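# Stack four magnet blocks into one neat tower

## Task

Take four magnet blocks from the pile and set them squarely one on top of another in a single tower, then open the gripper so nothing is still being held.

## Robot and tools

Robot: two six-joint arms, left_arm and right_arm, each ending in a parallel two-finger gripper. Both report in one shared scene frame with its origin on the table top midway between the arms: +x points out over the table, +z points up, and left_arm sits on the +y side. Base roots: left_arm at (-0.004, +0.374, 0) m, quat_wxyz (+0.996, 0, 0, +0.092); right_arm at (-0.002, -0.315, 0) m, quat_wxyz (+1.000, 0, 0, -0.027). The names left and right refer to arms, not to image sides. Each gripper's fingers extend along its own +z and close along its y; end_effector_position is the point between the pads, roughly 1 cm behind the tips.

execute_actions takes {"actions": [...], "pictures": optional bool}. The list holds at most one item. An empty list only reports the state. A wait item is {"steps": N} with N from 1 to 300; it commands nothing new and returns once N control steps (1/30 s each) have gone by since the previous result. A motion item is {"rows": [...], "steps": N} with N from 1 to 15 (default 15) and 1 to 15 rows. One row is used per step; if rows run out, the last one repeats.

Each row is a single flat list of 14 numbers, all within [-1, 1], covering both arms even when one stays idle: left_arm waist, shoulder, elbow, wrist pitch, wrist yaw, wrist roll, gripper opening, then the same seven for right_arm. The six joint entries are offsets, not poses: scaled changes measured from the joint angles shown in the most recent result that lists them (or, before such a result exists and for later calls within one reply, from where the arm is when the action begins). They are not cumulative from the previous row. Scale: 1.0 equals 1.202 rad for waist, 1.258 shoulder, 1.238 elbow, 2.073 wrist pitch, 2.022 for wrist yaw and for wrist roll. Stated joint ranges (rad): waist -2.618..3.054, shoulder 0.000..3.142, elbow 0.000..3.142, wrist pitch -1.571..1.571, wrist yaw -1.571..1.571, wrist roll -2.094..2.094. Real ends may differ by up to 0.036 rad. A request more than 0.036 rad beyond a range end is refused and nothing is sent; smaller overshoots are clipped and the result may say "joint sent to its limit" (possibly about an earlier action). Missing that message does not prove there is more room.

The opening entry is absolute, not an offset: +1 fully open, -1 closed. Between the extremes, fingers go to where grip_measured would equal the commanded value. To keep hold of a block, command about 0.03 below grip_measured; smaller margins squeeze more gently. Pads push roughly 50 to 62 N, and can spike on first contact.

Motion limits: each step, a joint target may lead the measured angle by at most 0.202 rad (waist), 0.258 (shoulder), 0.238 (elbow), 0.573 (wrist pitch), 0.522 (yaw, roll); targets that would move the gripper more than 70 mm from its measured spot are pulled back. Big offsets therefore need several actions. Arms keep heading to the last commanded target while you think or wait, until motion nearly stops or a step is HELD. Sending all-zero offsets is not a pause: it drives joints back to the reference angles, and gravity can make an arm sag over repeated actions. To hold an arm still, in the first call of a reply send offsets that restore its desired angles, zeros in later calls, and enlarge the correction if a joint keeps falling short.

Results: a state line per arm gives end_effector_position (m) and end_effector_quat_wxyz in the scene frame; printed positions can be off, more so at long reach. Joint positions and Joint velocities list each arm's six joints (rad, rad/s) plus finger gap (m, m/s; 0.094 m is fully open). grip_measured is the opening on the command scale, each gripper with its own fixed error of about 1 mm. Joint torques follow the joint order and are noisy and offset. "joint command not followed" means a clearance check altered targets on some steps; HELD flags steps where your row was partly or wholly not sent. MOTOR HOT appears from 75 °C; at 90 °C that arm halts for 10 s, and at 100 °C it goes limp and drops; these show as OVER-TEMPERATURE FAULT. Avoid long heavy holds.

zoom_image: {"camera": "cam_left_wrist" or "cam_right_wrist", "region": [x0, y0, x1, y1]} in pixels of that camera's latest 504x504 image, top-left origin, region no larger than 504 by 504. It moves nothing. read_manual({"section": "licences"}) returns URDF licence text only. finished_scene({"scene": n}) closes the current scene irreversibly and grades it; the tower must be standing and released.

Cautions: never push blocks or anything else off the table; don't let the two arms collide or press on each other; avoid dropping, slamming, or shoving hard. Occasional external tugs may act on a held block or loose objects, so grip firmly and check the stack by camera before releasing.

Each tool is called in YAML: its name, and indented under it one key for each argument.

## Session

execute_actions:
  actions: []

Scene clock: 0.00 s of 5800.00 s.
left_arm: end_effector_position=(+0.5158, +0.1446, +0.1803) grip_measured=+1.000 end_effector_quat_wxyz=(+0.743, -0.174, +0.645, +0.042) | right_arm: end_effector_position=(+0.3112, -0.0462, +0.2471) grip_measured=+1.000 end_effector_quat_wxyz=(+0.234, -0.105, +0.793, +0.553)
Joint positions: left_arm=[-0.868  2.3    1.328  1.172 -0.995 -0.038  0.094] | right_arm=[ 0.419  1.409  0.964 -0.012 -0.883  0.676  0.094]
Joint velocities: left_arm=[ 0.012 -0.012  0.002  0.066 -0.022  0.007  0.   ] | right_arm=[-0.012 -0.007  0.007 -0.037 -0.037 -0.022  0.   ]
Joint torques (N m, as the arm reports them, + toward a larger angle): no reading
Motor temperatures (°C, as the motors report them): left_arm=[29 26 31 37 26 28] | right_arm=[25 35 30 26 25 28]

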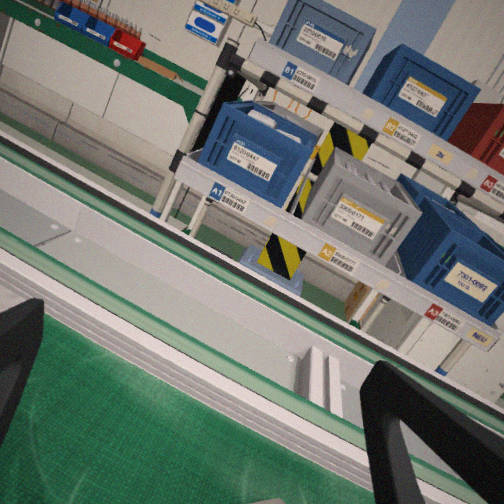

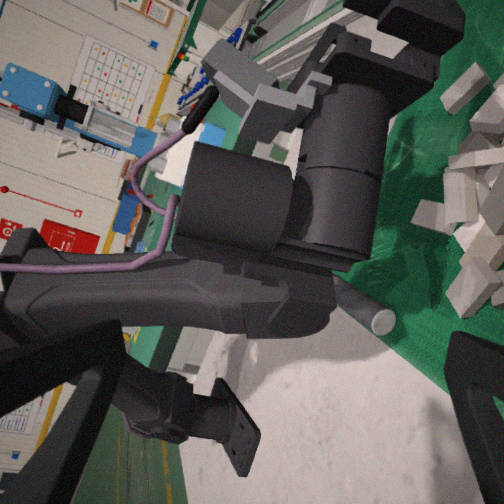

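execute_actions:
  actions:
    - {"rows":[[0.02,-0.05,-0.01,-0.02,0,0,1,0,0,0.03,-0.04,0.04,-0.03,1],[0.04,-0.12,-0.03,-0.05,0,0,1,0,0,0.06,-0.08,0.08,-0.06,1],[0.06,-0.19,-0.06,-0.08,0.02,0,1,0,0,0.09,-0.12,0.12,-0.09,1],[0.08,-0.26,-0.09,-0.12,0.05,0,1,0,0.01,0.12,-0.17,0.16,-0.12,1],[0.1,-0.33,-0.12,-0.16,0.08,0,1,0,0.02,0.15,-0.22,0.2,-0.15,1],[0.12,-0.4,-0.16,-0.2,0.12,0,1,0,0.03,0.18,-0.27,0.24,-0.18,1],[0.14,-0.47,-0.2,-0.24,0.16,0,1,0.01,0.04,0.21,-0.32,0.28,-0.21,1],[0.14,-0.54,-0.24,-0.28,0.2,0,1,0.03,0.05,0.24,-0.37,0.32,-0.24,1],[0.14,-0.61,-0.28,-0.32,0.24,0,1,0.05,0.06,0.27,-0.42,0.36,-0.27,1],[0.14,-0.68,-0.32,-0.36,0.28,0,1,0.07,0.07,0.3,-0.47,0.4,-0.3,1],[0.14,-0.75,-0.36,-0.4,0.32,0,1,0.09,0.07,0.33,-0.52,0.44,-0.336,1],[0.14,-0.82,-0.4,-0.44,0.36,0,1,0.11,0.07,0.36,-0.56,0.44,-0.336,1],[0.14,-0.88,-0.44,-0.48,0.4,0,1,0.13,0.07,0.39,-0.58,0.44,-0.336,1],[0.14,-0.94,-0.48,-0.52,0.45,0,1,0.14,0.07,0.42,-0.58,0.44,-0.336,1],[0.14,-0.99,-0.51,-0.565,0.49,0.02,1,0.15,0.07,0.45,-0.58,0.44,-0.336,1]]}
  pictures: false

execute_actions:
  actions:
    - {"steps":20}

Scene clock: 8.97 s of 5800.00 s.
left_arm: end_effector_position=(+0.3947, +0.2336, +0.3272) grip_measured=+1.000 end_effector_quat_wxyz=(+0.708, +0.028, +0.704, -0.056) | right_arm: end_effector_position=(+0.3085, -0.1150, +0.2047) grip_measured=+1.000 end_effector_quat_wxyz=(+0.219, -0.210, +0.944, +0.129)
Joint positions: left_arm=[-0.683  1.233  0.824  0.417 -0.381 -0.036  0.094] | right_arm=[ 0.566  1.5    1.418 -0.988 -0.117  0.104  0.094]
Joint velocities: left_arm=[-0.037 -2.2   -0.979 -1.648  1.722  0.081  0.   ] | right_arm=[ 0.632  0.071  0.921 -1.663  0.681 -0.711  0.   ]
Joint torques (N m, as the arm reports them, + toward a larger angle): left_arm=[-0.77 -2.53  6.09  1.35  0.02  0.07] | right_arm=[-0.41 -6.79 12.09  0.87  0.01 -0.07]
Motor temperatures (°C, as the motors report them): left_arm=[29 33 32 38 26 28] | right_arm=[25 36 31 28 25 28]
Steps of this call (steps 1 to 90: nothing new was sent; then 5.47 s passed at rest; steps 91 to 105: all 15 steps of this action). Readings (joint positions):
91: left_arm=[-0.867 2.296 1.328 1.165 -0.995 -0.038] | right_arm=[0.419 1.409 0.965 -0.020 -0.871 0.668]
92: left_arm=[-0.864 2.277 1.319 1.141 -0.993 -0.039] | right_arm=[0.419 1.409 0.974 -0.047 -0.846 0.650]
94: left_arm=[-0.847 2.194 1.268 1.068 -0.973 -0.039] | right_arm=[0.419 1.412 1.015 -0.143 -0.762 0.590]
98: left_arm=[-0.747 1.888 1.124 0.852 -0.811 -0.039] | right_arm=[0.422 1.443 1.171 -0.419 -0.518 0.411]
105: the state above

Scene clock: 9.63 s of 5800.00 s.
left_arm: end_effector_position=(+0.3261, +0.1963, +0.2365) grip_measured=+1.000 end_effector_quat_wxyz=(+0.560, +0.197, +0.793, -0.140) | right_arm: end_effector_position=(+0.2844, -0.1384, +0.2099) grip_measured=+1.000 end_effector_quat_wxyz=(+0.178, -0.265, +0.946, +0.051)
Joint positions: left_arm=[-0.688  1.055  0.701  0.013 -0.015 -0.006  0.094] | right_arm=[ 0.602  1.5    1.498 -1.196 -0.001  0.004  0.094]
Joint velocities: left_arm=[-0.017 -0.002 -0.007  0.022 -0.037 -0.037  0.   ] | right_arm=[ 0.007  0.002 -0.017 -0.11   0.051 -0.066  0.   ]
Joint torques (N m, as the arm reports them, + toward a larger angle): left_arm=[-0.97 -3.08  8.37  1.76  0.06  0.05] | right_arm=[-0.15 -6.07  9.71  0.3   0.06 -0.07]
Motor temperatures (°C, as the motors report them): left_arm=[29 32 32 38 26 28] | right_arm=[25 36 32 28 25 28]
Steps of this call (steps 1 to 20: the robot went on to your last target). Readings (joint positions):
1: left_arm=[-0.684 1.164 0.794 0.363 -0.324 -0.032] | right_arm=[0.584 1.500 1.446 -1.033 -0.096 0.083]
2: left_arm=[-0.685 1.111 0.771 0.313 -0.273 -0.028] | right_arm=[0.596 1.500 1.469 -1.066 -0.080 0.067]
4: left_arm=[-0.686 1.056 0.743 0.227 -0.184 -0.020] | right_arm=[0.602 1.500 1.495 -1.106 -0.055 0.043]
8: left_arm=[-0.688 1.053 0.710 0.096 -0.079 -0.012] | right_arm=[0.602 1.500 1.498 -1.160 -0.021 0.019]
20: the state above

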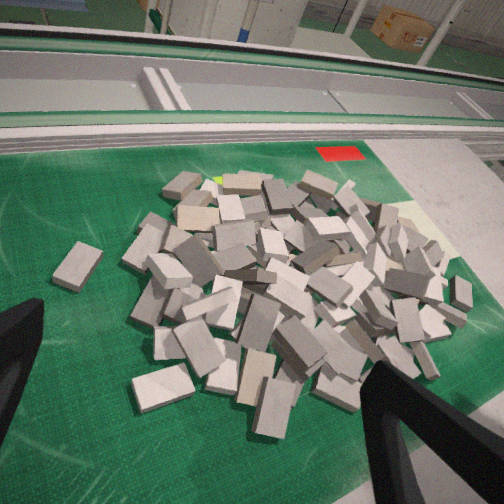

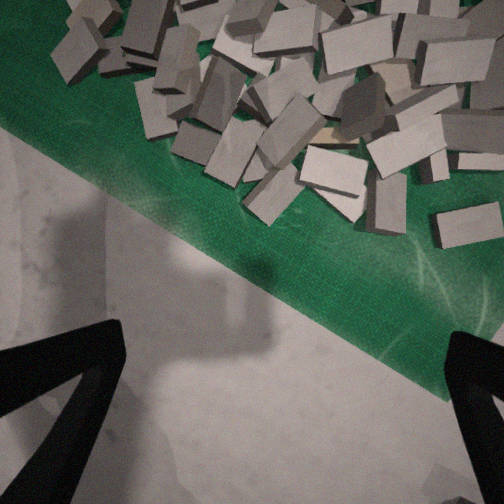

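execute_actions:
  actions:
    - {"rows":[[0,0,0,0,0,0,1,-0.01,0.01,0.02,0,0,0.04,0.8],[0,0,0,0,0,0,1,-0.03,0.035,0.03,0,0,0.08,0.6],[0,0,0,0,0,0,1,-0.055,0.07,0.045,0,0,0.12,0.4],[0,0,0,0,0,0,1,-0.08,0.105,0.06,0,0,0.16,0.2],[0,0,0,0,0,0,1,-0.105,0.14,0.075,0,0,0.2,0],[0,0,0,0,0,0,1,-0.13,0.175,0.09,0.01,0,0.24,-0.15],[0,0,0,0,0,0,1,-0.155,0.21,0.105,0.022,0,0.28,-0.15],[0,0,0,0,0,0,1,-0.18,0.245,0.12,0.022,0,0.32,-0.15],[0,0,0,0,0,0,1,-0.205,0.28,0.135,0.022,0,0.36,-0.15],[0,0,0,0,0,0,1,-0.23,0.315,0.15,0.022,0,0.4,-0.15],[0,0,0,0,0,0,1,-0.25,0.35,0.166,0.022,0,0.44,-0.15],[0,0,0,0,0,0,1,-0.268,0.38,0.166,0.022,0,0.482,-0.15],[0,0,0,0,0,0,1,-0.28,0.41,0.166,0.022,0,0.482,-0.15],[0,0,0,0,0,0,1,-0.287,0.433,0.166,0.022,0,0.482,-0.15],[0,0,0,0,0,0,1,-0.29,0.45,0.166,0.022,0,0.482,-0.15]]}
  pictures: false

execute_actions:
  actions:
    - {"steps":15}

Scene clock: 19.73 s of 5800.00 s.
left_arm: end_effector_position=(+0.3256, +0.1959, +0.2358) grip_measured=+1.000 end_effector_quat_wxyz=(+0.558, +0.199, +0.793, -0.141) | right_arm: end_effector_position=(+0.3922, -0.2289, +0.0799) grip_measured=-0.148 end_effector_quat_wxyz=(+0.030, +0.296, +0.955, +0.020)
Joint positions: left_arm=[-0.688  1.055  0.701  0.01  -0.012 -0.006  0.094] | right_arm=[ 0.263  2.025  1.672 -1.147 -0.005  0.812  0.04 ]
Joint velocities: left_arm=[-0.007  0.007 -0.007  0.007 -0.051  0.051  0.   ] | right_arm=[-0.457  0.94  -0.017  0.037  0.022  1.179 -0.001]
Joint torques (N m, as the arm reports them, + toward a larger angle): left_arm=[ 0.05 -3.02  8.7   1.85 -0.03 -0.02] | right_arm=[  1.48 -11.75   9.88  -0.09  -0.08  -0.01]
Motor temperatures (°C, as the motors report them): left_arm=[29 30 33 39 26 28] | right_arm=[25 37 33 28 25 28]
Steps of this call (steps 1 to 30: the robot went on to your last target; steps 31 to 90: nothing new was sent; then 6.60 s passed at rest; steps 91 to 105: all 15 steps of this action). Readings (joint positions):
91: left_arm=[-0.688 1.055 0.701 0.010 -0.012 -0.006] | right_arm=[0.602 1.500 1.498 -1.198 0.000 0.015]
92: left_arm=[-0.688 1.055 0.701 0.010 -0.012 -0.006] | right_arm=[0.599 1.504 1.500 -1.198 -0.001 0.041]
94: left_arm=[-0.688 1.055 0.701 0.010 -0.012 -0.006] | right_arm=[0.573 1.539 1.523 -1.203 -0.007 0.123]
98: left_arm=[-0.688 1.055 0.701 0.010 -0.012 -0.006] | right_arm=[0.456 1.708 1.601 -1.184 -0.009 0.365]
105: the state above

Scene clock: 20.23 s of 5800.00 s.
left_arm: end_effector_position=(+0.3256, +0.1959, +0.2358) grip_measured=+1.000 end_effector_quat_wxyz=(+0.558, +0.199, +0.793, -0.141) | right_arm: end_effector_position=(+0.3909, -0.2373, +0.0572) grip_measured=-0.148 end_effector_quat_wxyz=(+0.004, +0.378, +0.926, +0.005)
Joint positions: left_arm=[-0.688  1.055  0.701  0.01  -0.012 -0.006  0.094] | right_arm=[ 0.244  2.084  1.672 -1.147 -0.003  0.967  0.04 ]
Joint velocities: left_arm=[-0.002 -0.002 -0.002  0.007  0.022 -0.037  0.   ] | right_arm=[ 0.007  0.007 -0.007  0.022 -0.037  0.095 -0.001]
Joint torques (N m, as the arm reports them, + toward a larger angle): left_arm=[-0.07 -3.06  8.64  1.87 -0.04 -0.01] | right_arm=[  0.7  -12.24   9.89  -0.18  -0.04   0.  ]
Motor temperatures (°C, as the motors report them): left_arm=[29 30 33 39 26 28] | right_arm=[25 37 33 28 25 28]
Steps of this call (steps 1 to 15: the robot went on to your last target). Readings (joint positions):
1: left_arm=[-0.688 1.055 0.701 0.010 -0.012 -0.006] | right_arm=[0.250 2.054 1.672 -1.147 -0.004 0.845]
2: left_arm=[-0.688 1.055 0.701 0.010 -0.012 -0.006] | right_arm=[0.242 2.076 1.672 -1.147 -0.003 0.871]
4: left_arm=[-0.688 1.055 0.701 0.010 -0.012 -0.006] | right_arm=[0.239 2.095 1.672 -1.147 -0.003 0.908]
8: left_arm=[-0.688 1.055 0.701 0.010 -0.012 -0.006] | right_arm=[0.244 2.086 1.672 -1.147 -0.003 0.946]
15: the state above

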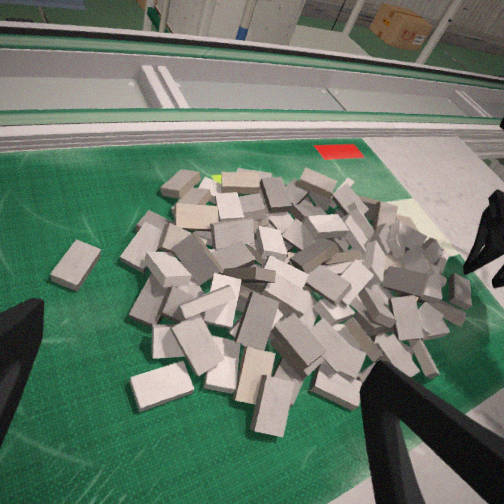

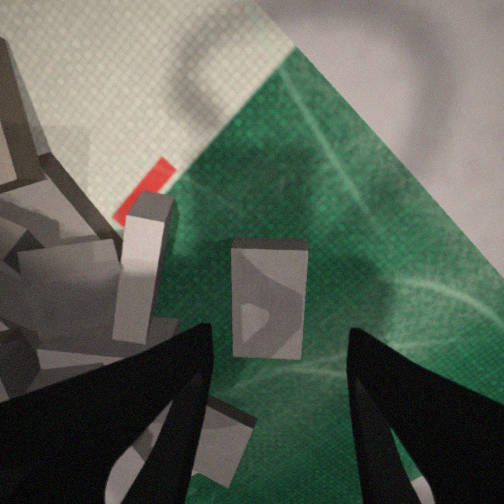

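execute_actions:
  actions:
    - {"rows":[[0,0,0,0,0,0,1,0.015,0,0,0.01,0,0.032,-0.15],[0,0,0,0,0,0,1,0.027,0,-0.005,0.018,0,0.032,-0.15],[0,0,0,0,0,0,1,0.027,0,-0.012,0.026,0,0.032,-0.15],[0,0,0,0,0,0,1,0.027,0.003,-0.02,0.034,0,0.032,-0.15],[0,0,0,0,0,0,1,0.027,0.006,-0.028,0.042,0,0.032,-0.15],[0,0,0,0,0,0,1,0.027,0.009,-0.036,0.05,0,0.032,-0.15],[0,0,0,0,0,0,1,0.027,0.012,-0.044,0.058,0,0.032,-0.15],[0,0,0,0,0,0,1,0.027,0.015,-0.052,0.058,0,0.032,-0.15],[0,0,0,0,0,0,1,0.027,0.018,-0.06,0.058,0,0.032,-0.15],[0,0,0,0,0,0,1,0.027,0.021,-0.067,0.058,0,0.032,-0.15],[0,0,0,0,0,0,1,0.027,0.023,-0.073,0.058,0,0.032,-0.15],[0,0,0,0,0,0,1,0.027,0.025,-0.078,0.058,0,0.032,-0.15]]}
  pictures: false

execute_actions:
  actions:
    - {"steps":6}

Scene clock: 29.63 s of 5800.00 s.
left_arm: end_effector_position=(+0.3256, +0.1959, +0.2358) grip_measured=+1.000 end_effector_quat_wxyz=(+0.558, +0.199, +0.793, -0.141) | right_arm: end_effector_position=(+0.3872, -0.2263, +0.0291) grip_measured=-0.148 end_effector_quat_wxyz=(+0.001, +0.392, +0.920, +0.005)
Joint positions: left_arm=[-0.688  1.055  0.701  0.01  -0.012 -0.006  0.094] | right_arm=[ 0.272  2.108  1.595 -1.051 -0.007  1.024  0.04 ]
Joint velocities: left_arm=[-0.007 -0.007  0.002 -0.037  0.022  0.037  0.   ] | right_arm=[ 0.012  0.1   -0.095  0.066 -0.051  0.051 -0.   ]
Joint torques (N m, as the arm reports them, + toward a larger angle): left_arm=[-0.05 -3.06  8.61  1.81  0.    0.01] | right_arm=[  0.32 -11.07   5.73   0.08   0.02   0.05]
Motor temperatures (°C, as the motors report them): left_arm=[29 29 34 40 26 28] | right_arm=[25 40 33 27 25 28]
Steps of this call (steps 1 to 15: the robot went on to your last target; steps 16 to 90: nothing new was sent; then 5.90 s passed at rest; steps 91 to 105: all 15 steps of this action). Readings (joint positions):
91: left_arm=[-0.688 1.055 0.701 0.010 -0.012 -0.006] | right_arm=[0.245 2.084 1.672 -1.147 -0.003 0.981]
92: left_arm=[-0.688 1.055 0.701 0.010 -0.012 -0.006] | right_arm=[0.247 2.084 1.672 -1.144 -0.003 0.991]
94: left_arm=[-0.688 1.055 0.701 0.010 -0.012 -0.006] | right_arm=[0.255 2.084 1.672 -1.131 -0.003 1.004]
98: left_arm=[-0.688 1.055 0.701 0.010 -0.012 -0.006] | right_arm=[0.270 2.084 1.651 -1.079 -0.005 1.017]
105: the state above

Scene clock: 29.83 s of 5800.00 s.
left_arm: end_effector_position=(+0.3256, +0.1959, +0.2358) grip_measured=+1.000 end_effector_quat_wxyz=(+0.558, +0.199, +0.793, -0.141) | right_arm: end_effector_position=(+0.3868, -0.2264, +0.0262) grip_measured=-0.148 end_effector_quat_wxyz=(-0.000, +0.393, +0.920, +0.004)
Joint positions: left_arm=[-0.688  1.055  0.701  0.01  -0.012 -0.006  0.094] | right_arm=[ 0.272  2.113  1.591 -1.045 -0.007  1.025  0.04 ]
Joint velocities: left_arm=[ 0.007 -0.007 -0.002  0.022 -0.066 -0.037  0.   ] | right_arm=[-0.007 -0.012 -0.002  0.007 -0.051 -0.007 -0.   ]
Joint torques (N m, as the arm reports them, + toward a larger angle): left_arm=[ 0.   -3.04  8.66  1.8   0.    0.01] | right_arm=[  0.45 -10.67   5.67   0.02   0.     0.02]
Motor temperatures (°C, as the motors report them): left_arm=[29 29 34 40 26 28] | right_arm=[25 40 33 27 25 28]
Steps of this call (steps 1 to 6: the robot went on to your last target). Readings (joint positions):
1: left_arm=[-0.688 1.055 0.701 0.010 -0.012 -0.006] | right_arm=[0.272 2.111 1.593 -1.051 -0.007 1.025]
2: left_arm=[-0.688 1.055 0.701 0.010 -0.012 -0.006] | right_arm=[0.272 2.113 1.591 -1.050 -0.007 1.025]
4: left_arm=[-0.688 1.055 0.701 0.010 -0.012 -0.006] | right_arm=[0.272 2.113 1.591 -1.048 -0.007 1.025]
6: the state above

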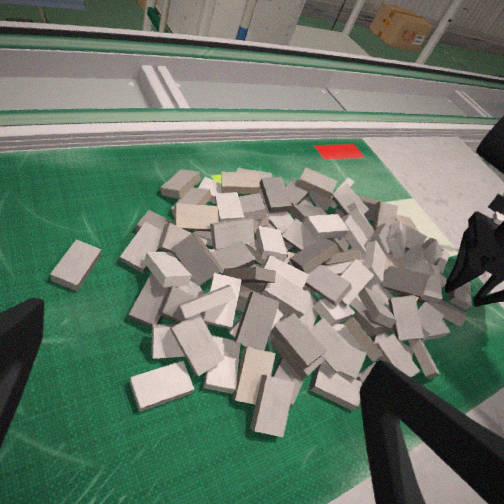

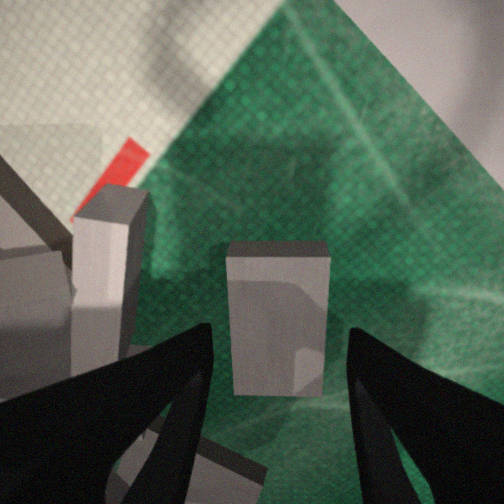

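execute_actions:
  actions: []

Scene clock: 40.03 s of 5800.00 s.
left_arm: end_effector_position=(+0.3256, +0.1959, +0.2358) grip_measured=+1.000 end_effector_quat_wxyz=(+0.558, +0.199, +0.793, -0.141) | right_arm: end_effector_position=(+0.3877, -0.2262, +0.0262) grip_measured=-0.148 end_effector_quat_wxyz=(+0.001, +0.393, +0.920, +0.005)
Joint positions: left_arm=[-0.688  1.055  0.701  0.01  -0.012 -0.006  0.094] | right_arm=[ 0.272  2.113  1.591 -1.042 -0.007  1.026  0.04 ]
Joint velocities: left_arm=[-0.002  0.012  0.002  0.007 -0.022 -0.066  0.   ] | right_arm=[-0.017 -0.002 -0.002 -0.051  0.007  0.022  0.   ]
Joint torques (N m, as the arm reports them, + toward a larger angle): left_arm=[-0.06 -3.09  8.56  1.83  0.   -0.02] | right_arm=[  0.37 -10.67   5.58  -0.04   0.01   0.06]
Motor temperatures (°C, as the motors report them): left_arm=[29 28 35 41 26 28] | right_arm=[25 41 32 27 25 28]
Steps of this call (steps 1 to 15: the robot went on to your last target; steps 16 to 90: nothing new was sent; then 7.20 s passed at rest). Readings (joint positions):
1: left_arm=[-0.688 1.055 0.701 0.010 -0.012 -0.006] | right_arm=[0.272 2.113 1.591 -1.044 -0.007 1.026]
2: left_arm=[-0.688 1.055 0.701 0.010 -0.012 -0.006] | right_arm=[0.272 2.113 1.591 -1.044 -0.007 1.026]
4: left_arm=[-0.688 1.055 0.701 0.010 -0.012 -0.006] | right_arm=[0.272 2.113 1.591 -1.043 -0.007 1.026]
8: left_arm=[-0.688 1.055 0.701 0.010 -0.012 -0.006] | right_arm=[0.272 2.113 1.591 -1.042 -0.007 1.026]
90: the state above
All arms were judged still, so your last target was given up. Only a new action makes them travel on or press farther. Fingers that are still opening or closing keep moving.

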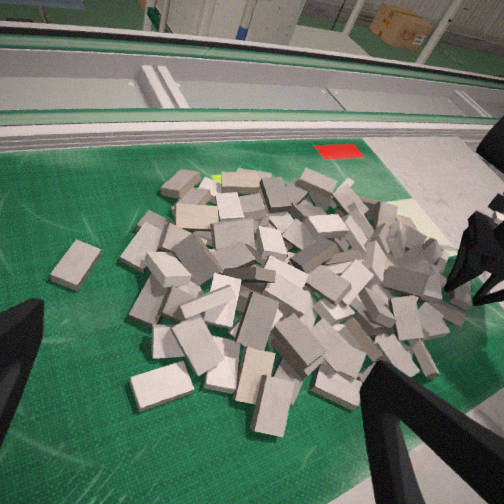

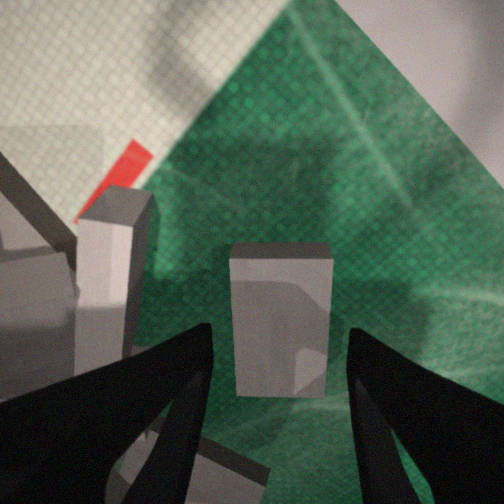

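execute_actions:
  actions:
    - {"rows":[[0,0,0,0,0,0,1,0,0.005,0,0,0,0,-0.2],[0,0,0,0,0,0,1,0,0.008,0,0,0,0,-0.25],[0,0,0,0,0,0,1,0,0.008,0,0,0,0,-0.3],[0,0,0,0,0,0,1,0,0.008,0,0,0,0,-0.35],[0,0,0,0,0,0,1,0,0.008,0,0,0,0,-0.38],[0,0,0,0,0,0,1,0,0.008,0,0,0,0,-0.41],[0,0,0,0,0,0,1,0,0.008,0,0,0,0,-0.44],[0,0,0,0,0,0,1,0,0.008,0,0,0,0,-0.46],[0,0,0,0,0,0,1,0,0.008,0,0,0,0,-0.48],[0,0,0,0,0,0,1,0,0.008,0,0,0,0,-0.5],[0,0,0,0,0,0,1,0,0.008,0,0,0,0,-0.53]],"steps":15}

Scene clock: 44.83 s of 5800.00 s.
left_arm: end_effector_position=(+0.3256, +0.1959, +0.2358) grip_measured=+1.000 end_effector_quat_wxyz=(+0.558, +0.199, +0.793, -0.141) | right_arm: end_effector_position=(+0.3876, -0.2261, +0.0262) grip_measured=-0.477 end_effector_quat_wxyz=(+0.001, +0.393, +0.920, +0.005)
Joint positions: left_arm=[-0.688  1.055  0.701  0.01  -0.012 -0.006  0.094] | right_arm=[ 0.272  2.113  1.591 -1.042 -0.007  1.026  0.025]
Joint velocities: left_arm=[-0.007 -0.017  0.002 -0.051 -0.022  0.022  0.   ] | right_arm=[-0.002 -0.012 -0.007 -0.022  0.007 -0.022 -0.001]
Joint torques (N m, as the arm reports them, + toward a larger angle): left_arm=[-0.02 -2.96  8.61  1.87  0.    0.  ] | right_arm=[-0.02 -9.97  6.88 -0.18 -0.01 -0.01]
Motor temperatures (°C, as the motors report them): left_arm=[29 28 35 41 26 28] | right_arm=[25 42 32 27 25 28]
Steps of this call (steps 1 to 90: nothing new was sent; then 1.30 s passed at rest; steps 91 to 105: all 15 steps of this action). Readings (joint positions):
91: left_arm=[-0.688 1.055 0.701 0.010 -0.012 -0.006] | right_arm=[0.272 2.113 1.591 -1.042 -0.007 1.026]
92: left_arm=[-0.688 1.055 0.701 0.010 -0.012 -0.006] | right_arm=[0.272 2.113 1.591 -1.042 -0.007 1.026]
94: left_arm=[-0.688 1.055 0.701 0.010 -0.012 -0.006] | right_arm=[0.272 2.113 1.591 -1.042 -0.007 1.026]
98: left_arm=[-0.688 1.055 0.701 0.010 -0.012 -0.006] | right_arm=[0.272 2.113 1.591 -1.042 -0.007 1.026]
105: the state above

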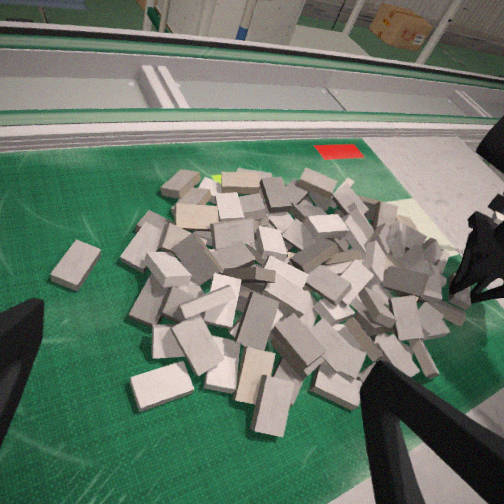

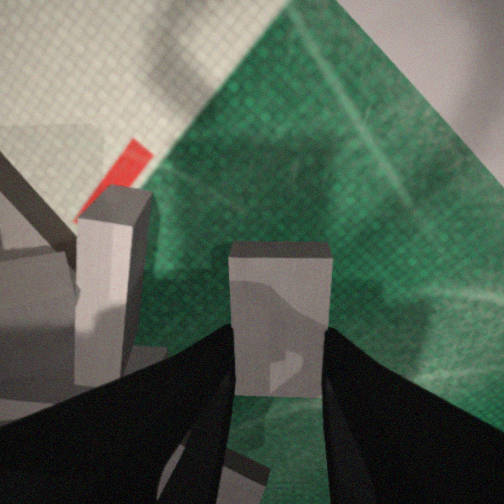

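execute_actions:
  actions:
    - {"rows":[[0,0,0,0,0,0,1,0,-0.015,0.01,-0.008,0,0,-0.53],[0,0,0,0,0,0,1,0,-0.03,0.015,-0.016,0,0,-0.53],[0,0,0,0,0,0,1,0,-0.045,0.015,-0.024,0,0,-0.53],[0,0,0,0,0,0,1,0,-0.06,0.015,-0.032,0,0,-0.53],[0,0,0,0,0,0,1,0,-0.075,0.015,-0.04,0,0,-0.53],[0,0,0,0,0,0,1,0,-0.09,0.015,-0.05,0,0,-0.53],[0,0,0,0,0,0,1,0,-0.105,0.015,-0.06,0,0,-0.53],[0,0,0,0,0,0,1,0,-0.12,0.015,-0.07,0,0,-0.53],[0,0,0,0,0,0,1,0,-0.135,0.015,-0.078,0,0,-0.53],[0,0,0,0,0,0,1,0,-0.15,0.015,-0.086,0,0,-0.53],[0,0,0,0,0,0,1,0,-0.165,0.015,-0.094,0,0,-0.53]],"steps":15}

Scene clock: 49.20 s of 5800.00 s.
left_arm: end_effector_position=(+0.3256, +0.1959, +0.2358) grip_measured=+1.000 end_effector_quat_wxyz=(+0.558, +0.199, +0.793, -0.141) | right_arm: end_effector_position=(+0.3622, -0.2312, +0.1010) grip_measured=-0.477 end_effector_quat_wxyz=(+0.023, +0.393, +0.919, +0.023)
Joint positions: left_arm=[-0.688  1.055  0.701  0.01  -0.012 -0.006  0.094] | right_arm=[ 0.272  1.906  1.591 -1.192 -0.01   1.026  0.025]
Joint velocities: left_arm=[-0.007 -0.012  0.007 -0.022 -0.007 -0.051  0.   ] | right_arm=[-0.007 -0.085 -0.002 -0.227 -0.066 -0.037  0.   ]
Joint torques (N m, as the arm reports them, + toward a larger angle): left_arm=[ 0.09 -3.04  8.5   1.85 -0.02 -0.01] | right_arm=[-0.01 -9.18  8.78 -0.16  0.   -0.02]
Motor temperatures (°C, as the motors report them): left_arm=[29 28 35 41 26 28] | right_arm=[25 42 32 27 25 28]
Steps of this call (steps 1 to 15: the robot went on to your last target; steps 16 to 90: nothing new was sent; then 0.87 s passed at rest; steps 91 to 105: all 15 steps of this action). Readings (joint positions):
91: left_arm=[-0.688 1.055 0.701 0.010 -0.012 -0.006] | right_arm=[0.272 2.113 1.591 -1.042 -0.008 1.026]
92: left_arm=[-0.688 1.055 0.701 0.010 -0.012 -0.006] | right_arm=[0.272 2.112 1.591 -1.043 -0.008 1.026]
94: left_arm=[-0.688 1.055 0.701 0.010 -0.012 -0.006] | right_arm=[0.272 2.100 1.591 -1.053 -0.009 1.026]
98: left_arm=[-0.688 1.055 0.701 0.010 -0.012 -0.006] | right_arm=[0.272 2.031 1.591 -1.101 -0.010 1.026]
105: the state above

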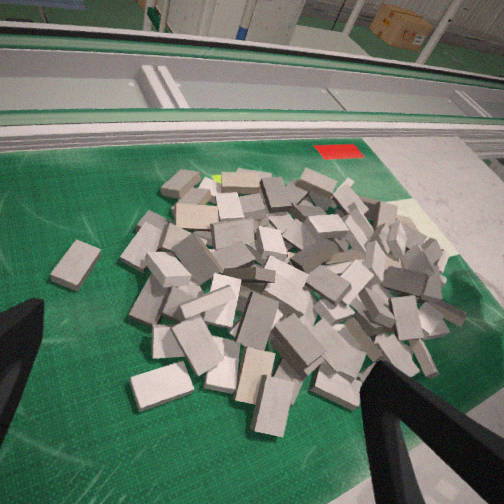

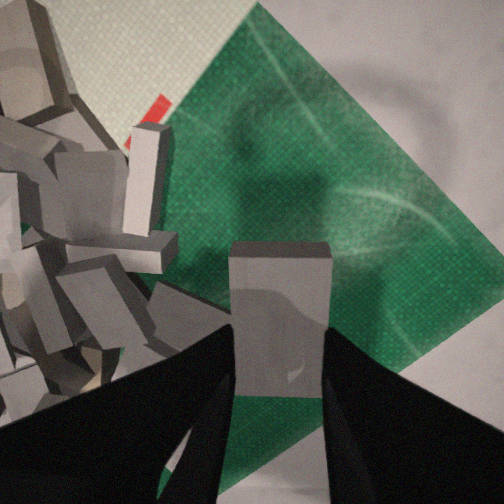

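execute_actions:
  actions:
    - {"rows":[[0,0,0,0,0,0,1,0.015,-0.01,-0.012,0,0,-0.02,-0.53],[0,0,0,0,0,0,1,0.04,-0.022,-0.03,0,0,-0.05,-0.53],[0,0,0,0,0,0,1,0.07,-0.035,-0.048,0,0.003,-0.085,-0.53],[0,0,0,0,0,0,1,0.105,-0.048,-0.066,0,0.005,-0.12,-0.53],[0,0,0,0,0,0,1,0.14,-0.061,-0.084,0,0.007,-0.16,-0.53],[0,0,0,0,0,0,1,0.18,-0.074,-0.102,0.002,0.007,-0.2,-0.53],[0,0,0,0,0,0,1,0.22,-0.087,-0.12,0.004,0.007,-0.24,-0.53],[0,0,0,0,0,0,1,0.26,-0.1,-0.138,0.006,0.007,-0.28,-0.53],[0,0,0,0,0,0,1,0.3,-0.113,-0.156,0.008,0.007,-0.32,-0.53],[0,0,0,0,0,0,1,0.34,-0.126,-0.174,0.01,0.007,-0.36,-0.53],[0,0,0,0,0,0,1,0.38,-0.139,-0.192,0.012,0.007,-0.4,-0.53],[0,0,0,0,0,0,1,0.41,-0.152,-0.21,0.014,0.007,-0.44,-0.53],[0,0,0,0,0,0,1,0.44,-0.163,-0.228,0.016,0.007,-0.47,-0.53],[0,0,0,0,0,0,1,0.462,-0.172,-0.243,0.018,0.007,-0.495,-0.53],[0,0,0,0,0,0,1,0.476,-0.178,-0.255,0.02,0.007,-0.51,-0.53]],"steps":15}
  pictures: false

execute_actions:
  actions:
    - {"steps":12}

Scene clock: 56.33 s of 5800.00 s.
left_arm: end_effector_position=(+0.3256, +0.1959, +0.2358) grip_measured=+1.000 end_effector_quat_wxyz=(+0.558, +0.199, +0.793, -0.141) | right_arm: end_effector_position=(+0.2185, -0.0970, +0.0917) grip_measured=-0.477 end_effector_quat_wxyz=(+0.001, -0.259, +0.966, +0.005)
Joint positions: left_arm=[-0.688  1.055  0.701  0.01  -0.012 -0.006  0.094] | right_arm=[ 0.824  1.723  1.326 -1.167 -0.009  0.246  0.025]
Joint velocities: left_arm=[-0.002 -0.012 -0.012  0.007 -0.066 -0.037  0.   ] | right_arm=[ 0.857 -0.398 -0.54   0.022 -0.139 -1.663 -0.   ]
Joint torques (N m, as the arm reports them, + toward a larger angle): left_arm=[-0.04 -2.99  8.68  1.83 -0.02  0.01] | right_arm=[-2.58 -8.67  5.54 -0.02  0.24  0.01]
Motor temperatures (°C, as the motors report them): left_arm=[29 28 35 41 26 28] | right_arm=[25 42 32 27 25 28]
Steps of this call (steps 1 to 30: the robot went on to your last target; steps 31 to 90: nothing new was sent; then 3.63 s passed at rest; steps 91 to 105: all 15 steps of this action). Readings (joint positions):
91: left_arm=[-0.688 1.055 0.701 0.010 -0.012 -0.006] | right_arm=[0.272 1.906 1.591 -1.216 -0.010 1.020]
92: left_arm=[-0.688 1.055 0.701 0.010 -0.012 -0.006] | right_arm=[0.276 1.906 1.588 -1.213 -0.009 1.005]
94: left_arm=[-0.688 1.055 0.701 0.010 -0.012 -0.006] | right_arm=[0.304 1.892 1.563 -1.200 -0.002 0.943]
98: left_arm=[-0.688 1.055 0.701 0.010 -0.012 -0.006] | right_arm=[0.472 1.837 1.475 -1.190 0.008 0.729]
105: the state above

Scene clock: 56.73 s of 5800.00 s.
left_arm: end_effector_position=(+0.3256, +0.1959, +0.2358) grip_measured=+1.000 end_effector_quat_wxyz=(+0.558, +0.199, +0.793, -0.141) | right_arm: end_effector_position=(+0.2063, -0.0978, +0.0888) grip_measured=-0.477 end_effector_quat_wxyz=(-0.004, -0.382, +0.924, +0.000)
Joint positions: left_arm=[-0.688  1.055  0.701  0.01  -0.012 -0.006  0.094] | right_arm=[ 0.853  1.703  1.292 -1.167 -0.004  0.017  0.025]
Joint velocities: left_arm=[-0.002  0.002  0.007 -0.168 -0.051  0.081  0.   ] | right_arm=[ 0.002 -0.007 -0.012 -0.037  0.051 -0.168  0.   ]
Joint torques (N m, as the arm reports them, + toward a larger angle): left_arm=[-0.15 -3.01  8.52  1.81  0.   -0.01] | right_arm=[-0.82 -9.03  5.66 -0.04  0.04 -0.12]
Motor temperatures (°C, as the motors report them): left_arm=[29 28 35 41 26 28] | right_arm=[25 42 32 27 25 28]
Steps of this call (steps 1 to 12: the robot went on to your last target). Readings (joint positions):
1: left_arm=[-0.688 1.055 0.701 0.010 -0.012 -0.006] | right_arm=[0.847 1.712 1.310 -1.167 -0.012 0.196]
2: left_arm=[-0.688 1.055 0.701 0.010 -0.012 -0.006] | right_arm=[0.860 1.706 1.300 -1.167 -0.015 0.156]
4: left_arm=[-0.688 1.055 0.701 0.010 -0.012 -0.006] | right_arm=[0.861 1.703 1.293 -1.167 -0.013 0.099]
8: left_arm=[-0.688 1.055 0.701 0.010 -0.012 -0.006] | right_arm=[0.853 1.703 1.292 -1.167 -0.006 0.040]
12: the state above

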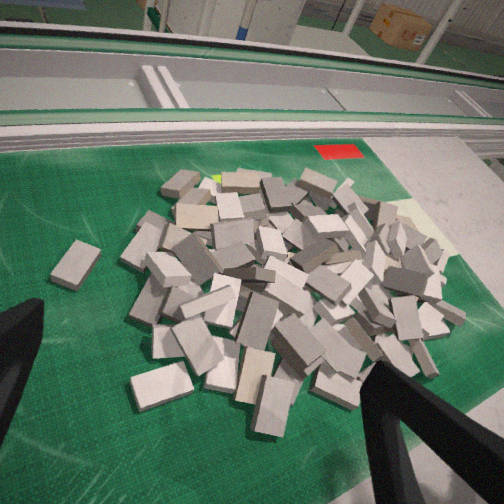

